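# Balance a bar level on the stand's ridge

## Task

Set the bar across the ridge at the top of the stand so that it sits level there, holding still without help and staying that way; if a gripper or arm is still what keeps it in place at the end, the goal is not met.

## Robot and tools

Robot: two Kinova Gen3 seven-joint arms, named left_arm and right_arm, each with a Robotiq 2F-85 parallel gripper and a wrist camera. The names do not refer to image sides. Cameras: cam_head_left, cam_head_right, cam_left_wrist, cam_right_wrist, each 896x504, returned in that order.

Frame: one shared scene frame. Origin on the table top midway between the arms; +z up, +x outward over the table, +y toward left_arm. Base of left_arm: (+0.038, +0.303, 0) m, quat_wxyz (+1.000, 0, 0, +0.007). Base of right_arm: (-0.037, -0.265, 0) m, quat_wxyz (+0.999, 0, 0, -0.043). On the gripper, +z runs along the fingers away from the wrist and the pads close along its y axis. The reported hand point is midway between the pads when shut; closed fingertips extend about 19 mm past it (about 6 mm when wide open). Closing also pushes the fingertips roughly 13 mm farther out, so keep that clearance above surfaces. Printed hand positions can be off, more so when an arm reaches far.

execute_actions: argument actions is a list holding at most one item. An empty list just reports the current state. An item with rows (1 to 15 rows) and optional steps (1 to 15, default 15) is a motion; each step lasts 1/30 s, each row covers one step, and the final row repeats if steps exceed rows. An item with only steps (up to 300) is a wait that returns after that many steps since the previous result, counting your reply time. Optional pictures (true/false) chooses whether camera images come back.

Each row: 18 numbers, every one in [-1, 1], always both arms. Order: left_arm joints 1-7 (waist, shoulder, upper arm roll, elbow, forearm roll, wrist pitch, wrist roll), left gripper position, left gripper speed, then the same nine for right_arm. Joint numbers are offsets, not poses: they are measured from the joint angles in the most recent result that lists them (or, before any such result, and for later calls within one reply, from where the arm is when the action begins), not from the preceding row. Scale: 1.0 equals 0.9985 rad for the first four joints and 0.8765 rad for the last three. So sending all zeros is not a pause; it drives the arm back to those reference angles. Joint ranges in rad: waist, upper arm roll, forearm roll, wrist roll ±69.115; shoulder ±2.250; elbow ±2.580; wrist pitch ±2.100. A call asking for more than 0.013 rad beyond a stated end is rejected and nothing moves; true ends may differ by up to 0.013 rad, and a command past a true end is clipped there, with a "joint sent to its limit" line (possibly about an earlier action).

Gripper numbers are absolute, not offsets. Position: +1 fully open (85 mm), 0 about 41 mm, pads touch near -0.8, -1 closes until blocked. Speed: about 20 mm/s at -1, 85 at 0, 150 at +1. To hold something firmly, send -1 and keep sending it. For a gentle grip, open, then close to slightly under the object width. To release, command wider than the object. To leave a gripper unchanged, repeat its previous two numbers, since 0 is itself a command. position_measured_pct is roughly 50 - 50 x the actual finger position: 0 fully open; stopping below about 90 short of the target means something is held or blocking; about 90 or more means the pads met on nothing or something very thin.

Motion limits: each step the joint target may lead the measured angle by at most 0.304 rad (first four joints) or 0.266 rad (last three), and if the targets would move the hand over 70 mm from where it is, they are all pulled back. Large moves therefore take several calls and may fall short. Arms keep heading to the last row while you think, until they have nearly stopped or a step is HELD.

Result lines: the state line gives each arm's end_effector_position (m) and end_effector_quat_wxyz; Joint positions and Joint velocities per arm (rad, rad/s); joint torques in the same order (with offsets and noise); HELD marks steps where part of a row was not sent; "joint command not followed" means a clearance check altered joint targets; TORQUE FAULT means a joint hit its load limit (waist to elbow 49.1 N m, wrist joints 30.9 N m, held weight included) and the arm freezes 10 s; MOTOR HOT warns from 60 °C, and at 75 °C an OVER-TEMPERATURE FAULT lets the arm sag.

zoom_image: camera (one of the four names) and region [x0, y0, x1, y1] in that camera's pixels, origin top-left, at most 504 x 504; gives a closer look at its latest image. show_instructions: no arguments, shows the reference pages. read_manual: optional section, only "licences". finished_scene: scene (the current scene number) ends the scene irreversibly and reports success; the bar must then already be resting level and stable on its own.

Avoid: knocking or placing anything off the table, dropping or slamming the bar, arms colliding or pressing each other, hard pushes, long loaded holds that heat motors. Loose objects may occasionally get a brief external shove, so check the bar is steady before ending.

Each tool is called after "Emit:" by a JSON object that holds its "fn" and its "kwargs".

Reference images:

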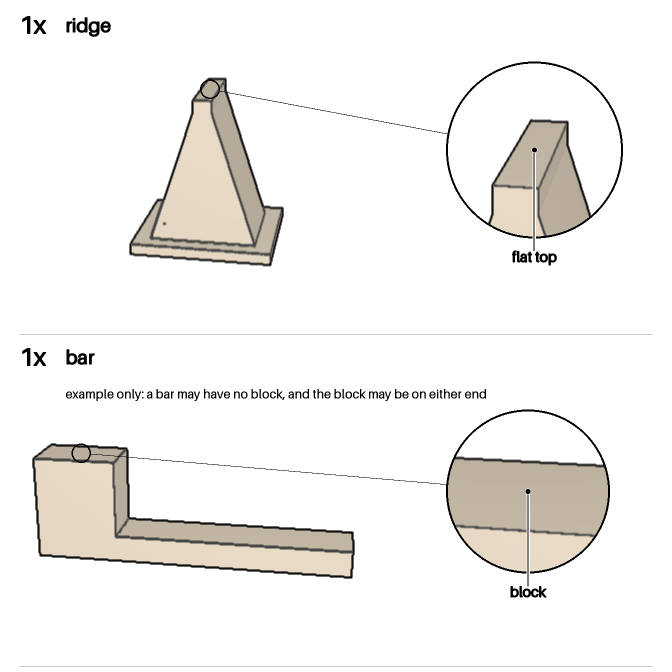

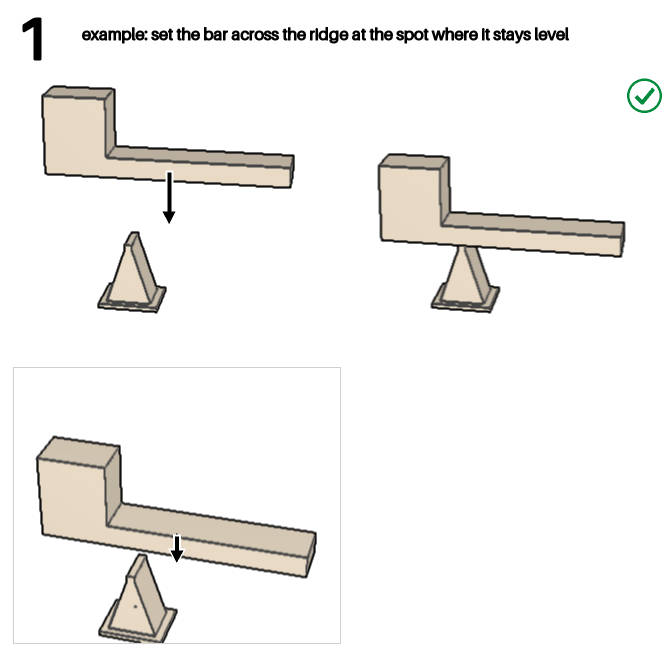

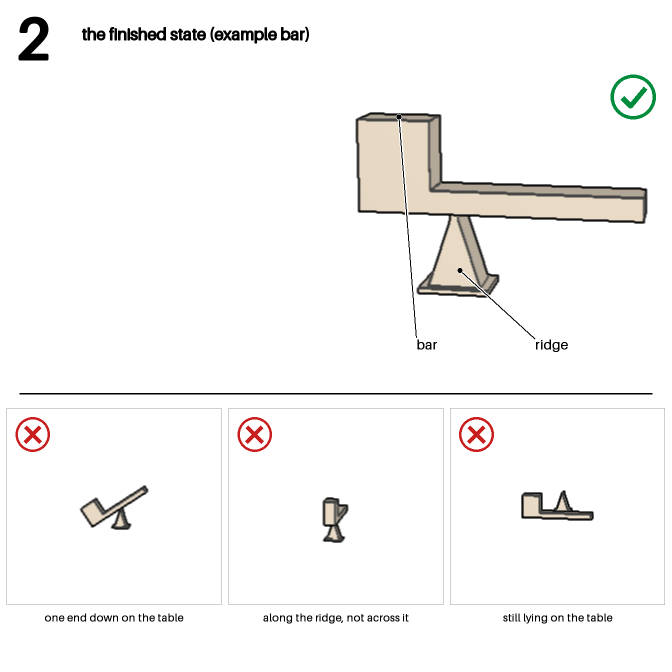

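## Session

Emit:
{"fn": "execute_actions", "kwargs": {"actions": []}}

Scene clock: 0.00 s of 4100.00 s.
left_arm: end_effector_position=(+0.6274, +0.7315, +0.2532) position_measured_pct=0.0 end_effector_quat_wxyz=(+0.717, +0.240, +0.627, +0.186) | right_arm: end_effector_position=(+0.4673, -0.5428, +0.2059) position_measured_pct=0.0 end_effector_quat_wxyz=(-0.011, +0.991, -0.099, +0.084)
Joint positions: left_arm=[-1.608  1.961  1.897  1.513 -0.87   0.385 -0.108] | right_arm=[ 0.065  0.678  0.648  1.367 -0.556  1.124 -0.886]
Joint velocities: left_arm=[ 0.     0.    -0.     0.     0.001 -0.     0.   ] | right_arm=[ 0.001  0.    -0.001 -0.     0.     0.     0.   ]
Joint torques (N m, as the joint torque sensors report them, + toward a larger angle): no reading
Motor temperatures (°C, as the motors report them): left_arm=[31 32 30 30 42 40 45] | right_arm=[34 29 29 32 40 39 44]

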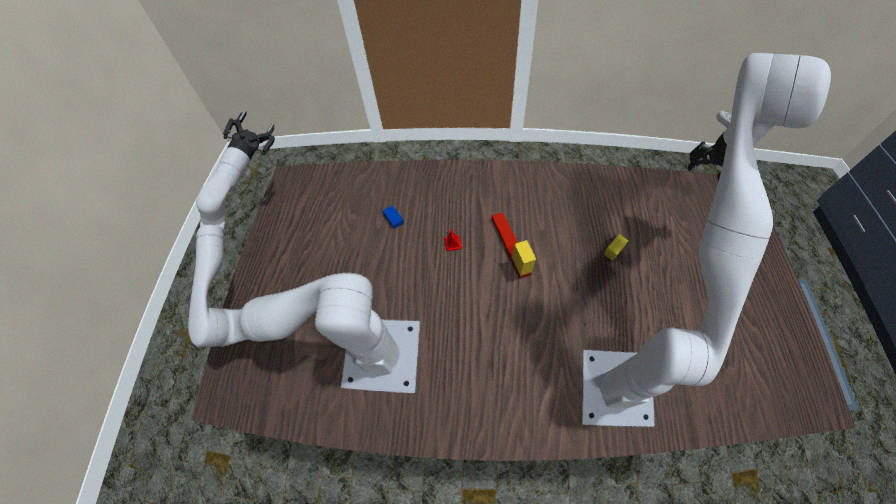

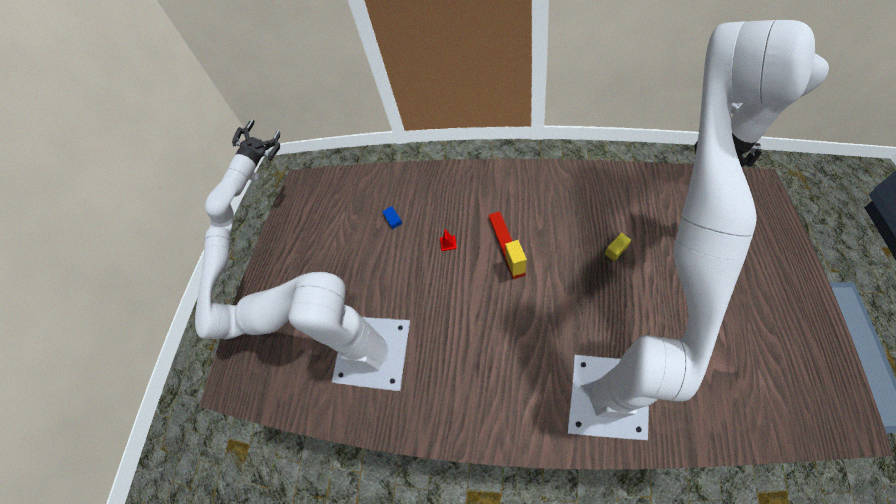

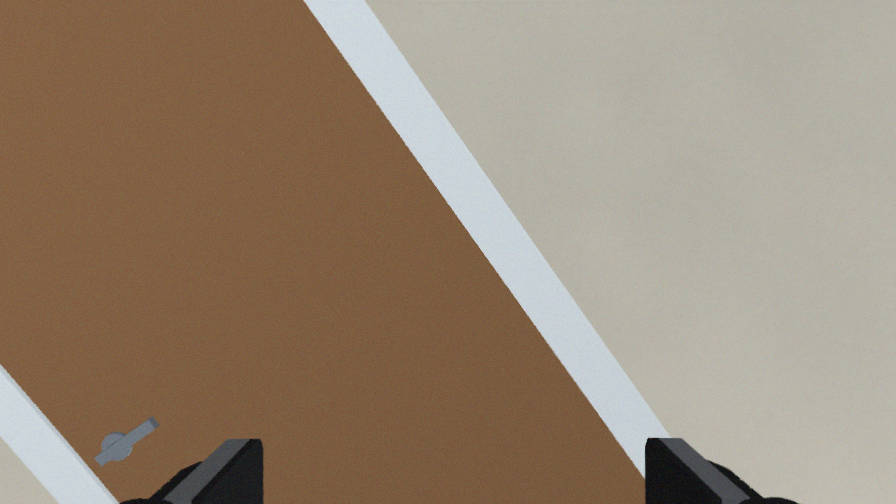

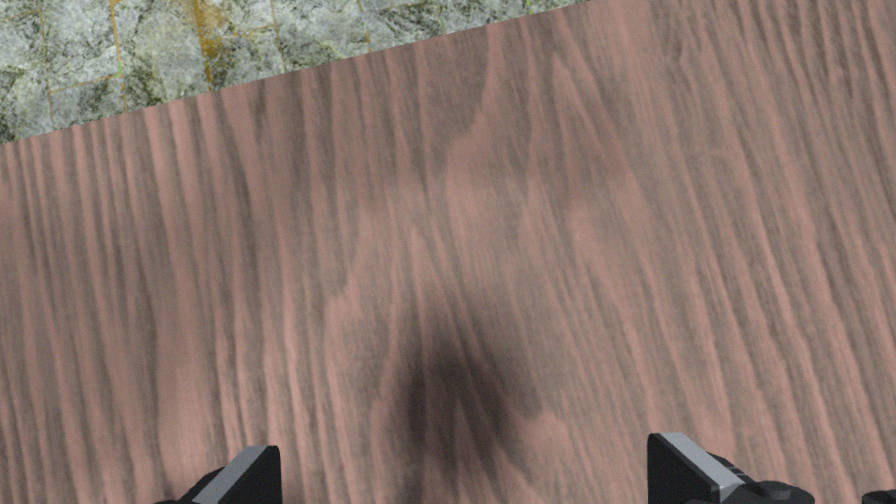

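Emit:
{"fn": "execute_actions", "kwargs": {"actions": [{"rows":[[0,0,0,0,0,0,0,1,0,-0.761,-0.385,-0.649,0.323,0.634,0.038,0.714,1,0]]}], "pictures": false}}

Emit:
{"fn": "execute_actions", "kwargs": {"actions": [{"steps":60}]}}

Emit:
{"fn": "zoom_image", "kwargs": {"camera": "cam_head_left", "region": [400,190,580,290]}}

Scene clock: 7.40 s of 4100.00 s.
left_arm: end_effector_position=(+0.6274, +0.7316, +0.2532) position_measured_pct=0.0 end_effector_quat_wxyz=(+0.717, +0.240, +0.627, +0.186) | right_arm: end_effector_position=(+0.4453, -0.3567, +0.2299) position_measured_pct=0.0 end_effector_quat_wxyz=(-0.048, +0.978, +0.195, +0.054)
Joint positions: left_arm=[-1.608  1.961  1.897  1.513 -0.87   0.385 -0.108] | right_arm=[-0.151  0.48   0.438  1.539 -0.37   1.142 -0.7  ]
Joint velocities: left_arm=[-0.001 -0.    -0.001  0.    -0.     0.     0.   ] | right_arm=[-0.527 -0.35  -0.523  0.288  0.458  0.031  0.458]
Joint torques (N m, as the joint torque sensors report them, + toward a larger angle): left_arm=[  0.12 -19.28  10.47   4.25   0.75  -1.72  -0.28] | right_arm=[ -0.43 -15.74   2.46  -8.65  -0.81   0.    -0.05]
Motor temperatures (°C, as the motors report them): left_arm=[31 32 30 30 42 40 45] | right_arm=[34 29 29 32 40 39 44]
Steps of this call (steps 1 to 90: nothing new was sent; then 3.90 s passed at rest; steps 91 to 105: all 15 steps of this action). Readings (joint positions | what the end effector reports):
91: left_arm=[-1.608 1.961 1.897 1.513 -0.870 0.385 -0.108] | right_arm=[0.064 0.677 0.647 1.368 -0.556 1.124 -0.885] | left_arm position_measured_pct=0.0 | right_arm position_measured_pct=0.0
92: left_arm=[-1.608 1.961 1.897 1.513 -0.870 0.385 -0.108] | right_arm=[0.058 0.670 0.644 1.375 -0.551 1.124 -0.881] | left_arm position_measured_pct=0.0 | right_arm position_measured_pct=0.0
94: left_arm=[-1.608 1.961 1.897 1.513 -0.870 0.385 -0.108] | right_arm=[0.030 0.640 0.620 1.401 -0.527 1.126 -0.858] | left_arm position_measured_pct=0.0 | right_arm position_measured_pct=0.0
98: left_arm=[-1.608 1.961 1.897 1.513 -0.870 0.385 -0.108] | right_arm=[-0.034 0.577 0.554 1.460 -0.472 1.133 -0.802] | left_arm position_measured_pct=0.0 | right_arm position_measured_pct=0.0
105: the state above

Scene clock: 9.40 s of 4100.00 s.
left_arm: end_effector_position=(+0.6274, +0.7316, +0.2532) position_measured_pct=0.0 end_effector_quat_wxyz=(+0.717, +0.240, +0.627, +0.186) | right_arm: end_effector_position=(+0.3134, -0.0511, +0.2501) position_measured_pct=0.0 end_effector_quat_wxyz=(-0.000, +0.574, +0.819, +0.000)
Joint positions: left_arm=[-1.608  1.961  1.897  1.513 -0.87   0.385 -0.108] | right_arm=[-0.695  0.294 -0.     1.69  -0.001  1.158 -0.26 ]
Joint velocities: left_arm=[ 0.001  0.001  0.    -0.001 -0.001  0.001 -0.   ] | right_arm=[0.    0.001 0.    0.    0.    0.    0.   ]
Joint torques (N m, as the joint torque sensors report them, + toward a larger angle): left_arm=[  0.16 -19.05  10.39   4.14   0.55  -1.75  -0.15] | right_arm=[ -0.61 -13.08   0.64  -9.01  -0.19  -0.1    0.15]
Motor temperatures (°C, as the motors report them): left_arm=[31 32 30 30 42 40 45] | right_arm=[34 29 29 32 40 39 44]
Steps of this call (steps 1 to 45: the robot went on to your last target; steps 46 to 60: nothing new was sent). Readings (joint positions | what the end effector reports):
1: left_arm=[-1.608 1.961 1.897 1.513 -0.870 0.385 -0.108] | right_arm=[-0.169 0.468 0.420 1.549 -0.355 1.143 -0.685] | left_arm position_measured_pct=0.0 | right_arm position_measured_pct=0.0
2: left_arm=[-1.608 1.961 1.897 1.513 -0.870 0.385 -0.108] | right_arm=[-0.187 0.458 0.403 1.558 -0.339 1.144 -0.669] | left_arm position_measured_pct=0.0 | right_arm position_measured_pct=0.0
4: left_arm=[-1.608 1.961 1.897 1.513 -0.870 0.385 -0.108] | right_arm=[-0.223 0.437 0.366 1.574 -0.307 1.145 -0.637] | left_arm position_measured_pct=0.0 | right_arm position_measured_pct=0.0
8: left_arm=[-1.608 1.961 1.897 1.513 -0.870 0.385 -0.108] | right_arm=[-0.299 0.403 0.291 1.602 -0.241 1.148 -0.571] | left_arm position_measured_pct=0.0 | right_arm position_measured_pct=0.0
60: the state above
All arms were judged still, so your last target was given up. Only a new action makes them travel on or press farther. Fingers that are still opening or closing keep moving.

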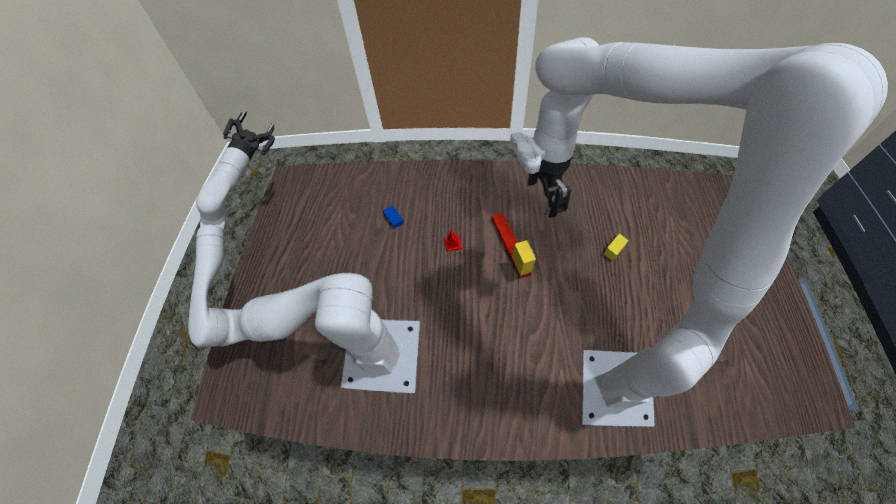

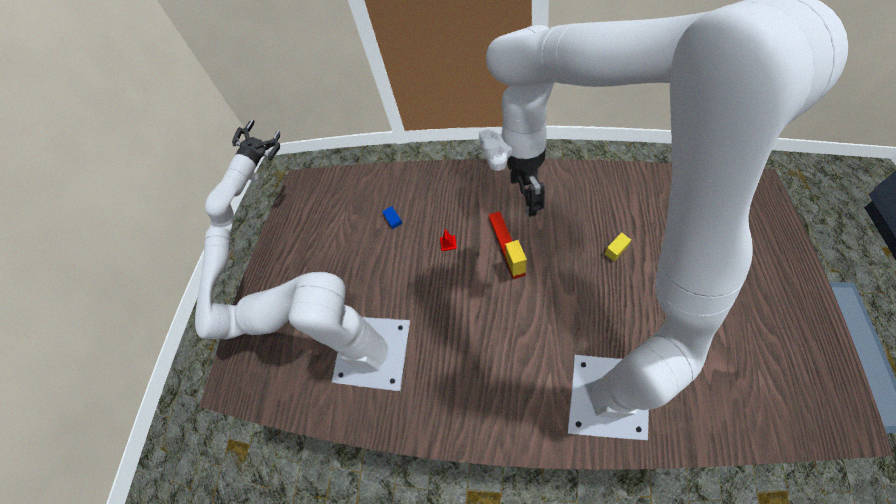

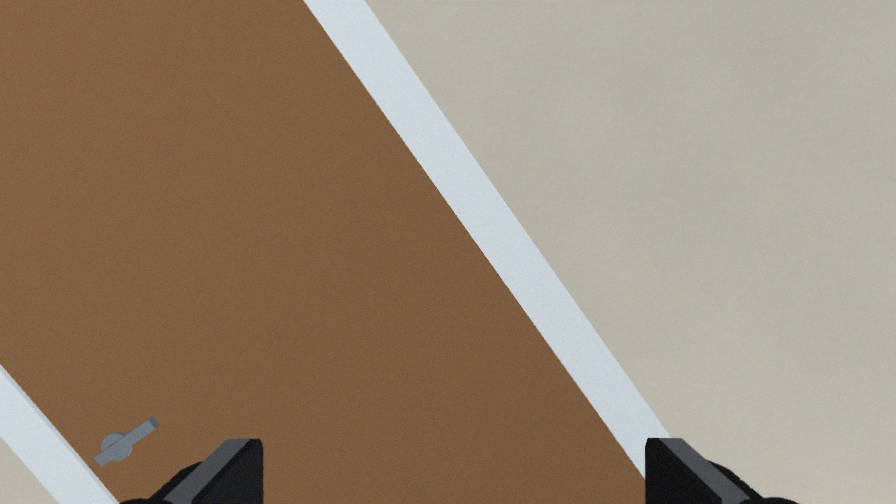

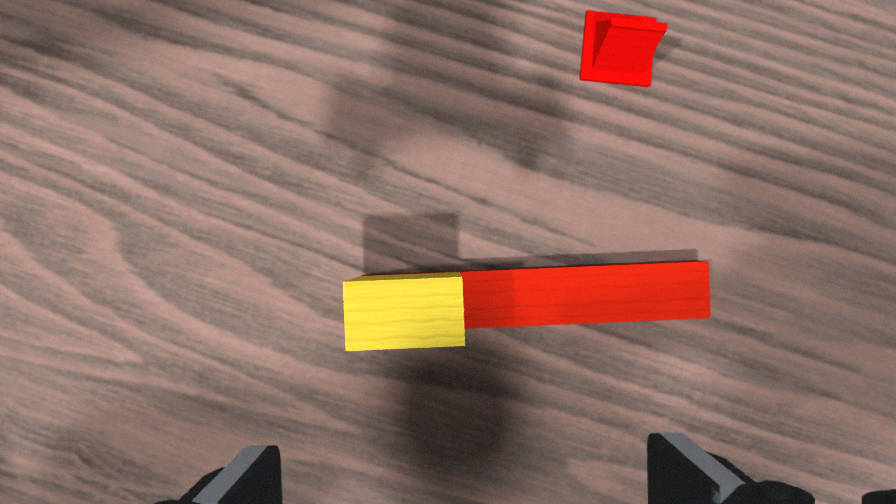

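Region (400, 190, 580, 290) of cam_head_left's 896x504 image, scaled by 2.800, with more detail than that image has.

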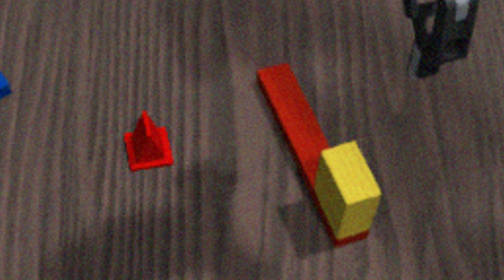

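Emit:
{"fn": "execute_actions", "kwargs": {"actions": [{"rows":[[0,0,0,0,0,0,0,1,0,-0.09,0.111,0,0.253,0,-0.415,-1,1,0]]}], "pictures": false}}

Emit:
{"fn": "execute_actions", "kwargs": {"actions": [{"steps":30}], "pictures": false}}

Emit:
{"fn": "execute_actions", "kwargs": {"actions": [{"rows":[[0,0,0,0,0,0,0,1,0,0,0,0,0,0,0,-0.85,1,0]]}], "pictures": false}}

Emit:
{"fn": "execute_actions", "kwargs": {"actions": [{"steps":30}]}}

Scene clock: 20.23 s of 4100.00 s.
left_arm: end_effector_position=(+0.6274, +0.7316, +0.2532) position_measured_pct=0.0 end_effector_quat_wxyz=(+0.717, +0.240, +0.627, +0.186) | right_arm: end_effector_position=(+0.2800, -0.0352, +0.1479) position_measured_pct=0.0 end_effector_quat_wxyz=(-0.001, +0.712, +0.702, -0.003)
Joint positions: left_arm=[-1.608  1.961  1.897  1.513 -0.87   0.385 -0.108] | right_arm=[-0.777  0.396 -0.001  1.923 -0.001  0.828 -0.704]
Joint velocities: left_arm=[-0.001  0.     0.    -0.    -0.001  0.    -0.   ] | right_arm=[-0.061  0.072  0.001  0.167  0.    -0.301 -1.215]
Joint torques (N m, as the joint torque sensors report them, + toward a larger angle): left_arm=[  0.07 -19.37  10.19   4.46   0.51  -1.35  -0.18] | right_arm=[ -0.49 -14.22   1.34  -7.71  -0.16  -0.12  -0.01]
Motor temperatures (°C, as the motors report them): left_arm=[31 33 30 30 42 40 45] | right_arm=[34 30 29 32 40 39 44]
Steps of this call (steps 1 to 90: nothing new was sent; then 7.33 s passed at rest; steps 91 to 105: all 15 steps of this action). Readings (joint positions | what the end effector reports):
91: left_arm=[-1.608 1.961 1.897 1.513 -0.870 0.385 -0.108] | right_arm=[-0.695 0.294 -0.000 1.691 -0.001 1.157 -0.261] | left_arm position_measured_pct=0.0 | right_arm position_measured_pct=0.0
92: left_arm=[-1.608 1.961 1.897 1.513 -0.870 0.385 -0.108] | right_arm=[-0.698 0.297 0.000 1.696 -0.000 1.151 -0.266] | left_arm position_measured_pct=0.0 | right_arm position_measured_pct=0.0
94: left_arm=[-1.608 1.961 1.897 1.513 -0.870 0.385 -0.108] | right_arm=[-0.708 0.309 0.001 1.723 -0.000 1.123 -0.294] | left_arm position_measured_pct=0.0 | right_arm position_measured_pct=0.0
98: left_arm=[-1.608 1.961 1.897 1.513 -0.870 0.385 -0.108] | right_arm=[-0.744 0.354 -0.000 1.825 -0.001 0.998 -0.420] | left_arm position_measured_pct=0.0 | right_arm position_measured_pct=0.0
105: the state above

Scene clock: 21.23 s of 4100.00 s.
left_arm: end_effector_position=(+0.6274, +0.7316, +0.2532) position_measured_pct=0.0 end_effector_quat_wxyz=(+0.717, +0.240, +0.627, +0.186) | right_arm: end_effector_position=(+0.2777, -0.0332, +0.1400) position_measured_pct=0.0 end_effector_quat_wxyz=(-0.000, +0.844, +0.536, +0.000)
Joint positions: left_arm=[-1.608  1.961  1.897  1.513 -0.87   0.385 -0.108] | right_arm=[-0.784  0.405 -0.     1.942 -0.001  0.794 -1.137]
Joint velocities: left_arm=[-0.     0.    -0.001  0.     0.     0.     0.   ] | right_arm=[ 0.001  0.001 -0.001 -0.    -0.    -0.    -0.   ]
Joint torques (N m, as the joint torque sensors report them, + toward a larger angle): left_arm=[ -0.3  -19.32  10.09   4.67   0.35  -1.77   0.2 ] | right_arm=[ -0.54 -13.11   0.63  -7.02  -0.25  -0.23   0.14]
Motor temperatures (°C, as the motors report them): left_arm=[31 33 30 30 42 40 45] | right_arm=[34 30 29 32 40 39 44]
Steps of this call (steps 1 to 30: the robot went on to your last target). Readings (joint positions | what the end effector reports):
1: left_arm=[-1.608 1.961 1.897 1.513 -0.870 0.385 -0.108] | right_arm=[-0.778 0.398 -0.000 1.928 -0.001 0.819 -0.745] | left_arm position_measured_pct=0.0 | right_arm position_measured_pct=0.0
2: left_arm=[-1.608 1.961 1.897 1.513 -0.870 0.385 -0.108] | right_arm=[-0.780 0.399 -0.000 1.932 -0.001 0.813 -0.785] | left_arm position_measured_pct=0.0 | right_arm position_measured_pct=0.0
4: left_arm=[-1.608 1.961 1.897 1.513 -0.870 0.385 -0.108] | right_arm=[-0.782 0.402 -0.000 1.937 -0.001 0.804 -0.867] | left_arm position_measured_pct=0.0 | right_arm position_measured_pct=0.0
8: left_arm=[-1.608 1.961 1.897 1.513 -0.870 0.385 -0.108] | right_arm=[-0.784 0.404 -0.000 1.941 -0.001 0.796 -1.029] | left_arm position_measured_pct=0.0 | right_arm position_measured_pct=0.0
30: the state above
All arms were judged still, so your last target was given up. Only a new action makes them travel on or press farther. Fingers that are still opening or closing keep moving.

Scene clock: 21.73 s of 4100.00 s.
left_arm: end_effector_position=(+0.6274, +0.7316, +0.2532) position_measured_pct=0.0 end_effector_quat_wxyz=(+0.717, +0.240, +0.627, +0.186) | right_arm: end_effector_position=(+0.2777, -0.0332, +0.1400) position_measured_pct=0.0 end_effector_quat_wxyz=(-0.000, +0.951, +0.308, +0.000)
Joint positions: left_arm=[-1.608  1.961  1.897  1.513 -0.87   0.385 -0.108] | right_arm=[-0.784  0.405 -0.     1.942 -0.001  0.794 -1.643]
Joint velocities: left_arm=[ 0.001 -0.    -0.     0.     0.001 -0.001  0.   ] | right_arm=[-0.001  0.     0.001  0.     0.     0.    -1.215]
Joint torques (N m, as the joint torque sensors report them, + toward a larger angle): left_arm=[  0.29 -19.29  10.66   4.01   0.57  -1.79  -0.2 ] | right_arm=[ -0.51 -13.62   0.73  -6.94  -0.08  -0.21   0.02]
Motor temperatures (°C, as the motors report them): left_arm=[31 33 30 30 42 40 45] | right_arm=[34 30 29 32 40 39 44]
Steps of this call (steps 1 to 15: all 15 steps of this action). Readings (joint positions | what the end effector reports):
1: left_arm=[-1.608 1.961 1.897 1.513 -0.870 0.385 -0.108] | right_arm=[-0.784 0.405 -0.000 1.942 -0.001 0.794 -1.138] | left_arm position_measured_pct=0.0 | right_arm position_measured_pct=0.0
2: left_arm=[-1.608 1.961 1.897 1.513 -0.870 0.385 -0.108] | right_arm=[-0.785 0.405 -0.000 1.942 -0.001 0.794 -1.148] | left_arm position_measured_pct=0.0 | right_arm position_measured_pct=0.0
4: left_arm=[-1.608 1.961 1.897 1.513 -0.870 0.385 -0.108] | right_arm=[-0.785 0.405 -0.000 1.942 -0.001 0.794 -1.199] | left_arm position_measured_pct=0.0 | right_arm position_measured_pct=0.0
8: left_arm=[-1.608 1.961 1.897 1.513 -0.870 0.385 -0.108] | right_arm=[-0.785 0.405 -0.000 1.942 -0.001 0.794 -1.358] | left_arm position_measured_pct=0.0 | right_arm position_measured_pct=0.0
15: the state above

Scene clock: 22.73 s of 4100.00 s.
left_arm: end_effector_position=(+0.6274, +0.7316, +0.2532) position_measured_pct=0.0 end_effector_quat_wxyz=(+0.717, +0.240, +0.627, +0.186) | right_arm: end_effector_position=(+0.2777, -0.0332, +0.1400) position_measured_pct=0.0 end_effector_quat_wxyz=(-0.000, +0.981, +0.192, +0.000)
Joint positions: left_arm=[-1.608  1.961  1.897  1.513 -0.87   0.385 -0.108] | right_arm=[-0.784  0.405 -0.     1.942 -0.001  0.794 -1.882]
Joint velocities: left_arm=[ 0.001  0.     0.001  0.     0.001  0.    -0.001] | right_arm=[ 0.001  0.001 -0.     0.    -0.    -0.    -0.   ]
Joint torques (N m, as the joint torque sensors report them, + toward a larger angle): left_arm=[ -0.1  -19.5    9.91   4.61   0.24  -1.78  -0.44] | right_arm=[ -0.58 -13.42   0.71  -6.97  -0.22  -0.4    0.23]
Motor temperatures (°C, as the motors report them): left_arm=[31 33 30 30 42 40 45] | right_arm=[34 30 29 32 40 39 44]
Steps of this call (steps 1 to 30: the robot went on to your last target). Readings (joint positions | what the end effector reports):
1: left_arm=[-1.608 1.961 1.897 1.513 -0.870 0.385 -0.108] | right_arm=[-0.784 0.405 -0.000 1.942 -0.001 0.794 -1.683] | left_arm position_measured_pct=0.0 | right_arm position_measured_pct=0.0
2: left_arm=[-1.608 1.961 1.897 1.513 -0.870 0.385 -0.108] | right_arm=[-0.784 0.405 -0.000 1.942 -0.001 0.794 -1.724] | left_arm position_measured_pct=0.0 | right_arm position_measured_pct=0.0
4: left_arm=[-1.608 1.961 1.897 1.513 -0.870 0.385 -0.108] | right_arm=[-0.784 0.405 -0.000 1.942 -0.001 0.794 -1.803] | left_arm position_measured_pct=0.0 | right_arm position_measured_pct=0.0
8: left_arm=[-1.608 1.961 1.897 1.513 -0.870 0.385 -0.108] | right_arm=[-0.784 0.405 -0.000 1.942 -0.001 0.794 -1.877] | left_arm position_measured_pct=0.0 | right_arm position_measured_pct=0.0
30: the state above
All arms were judged still, so your last target was given up. Only a new action makes them travel on or press farther. Fingers that are still opening or closing keep moving.

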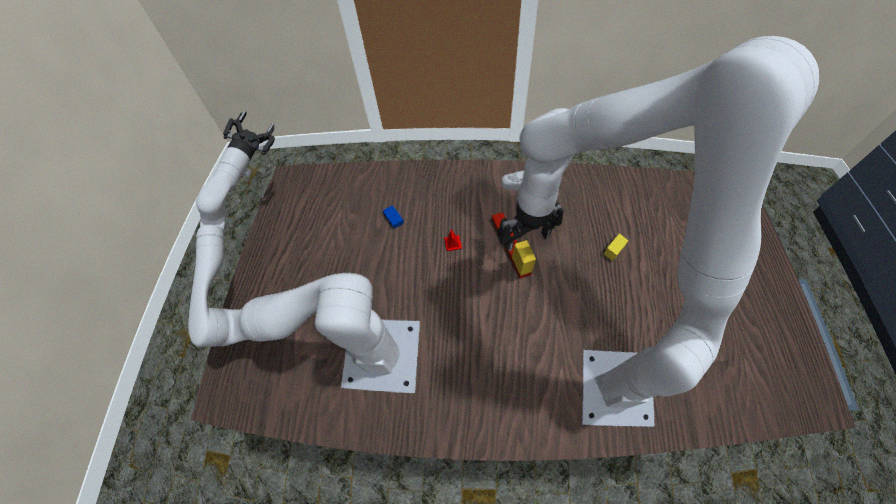

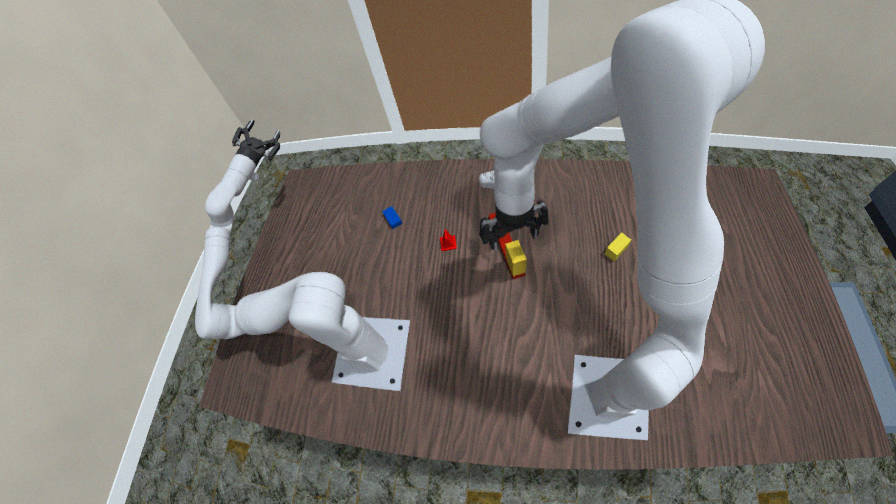

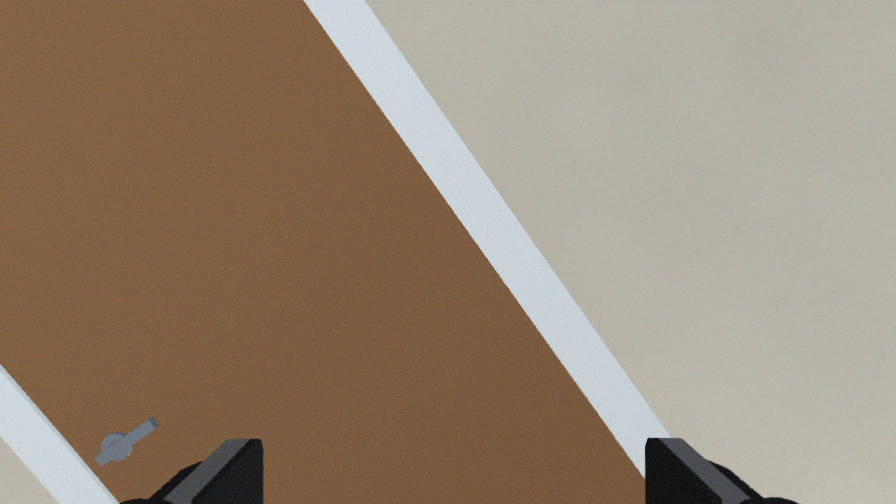

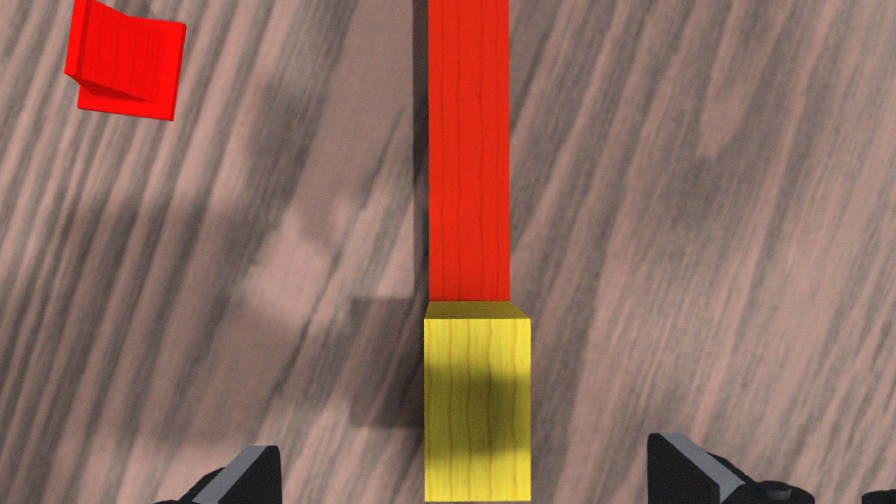

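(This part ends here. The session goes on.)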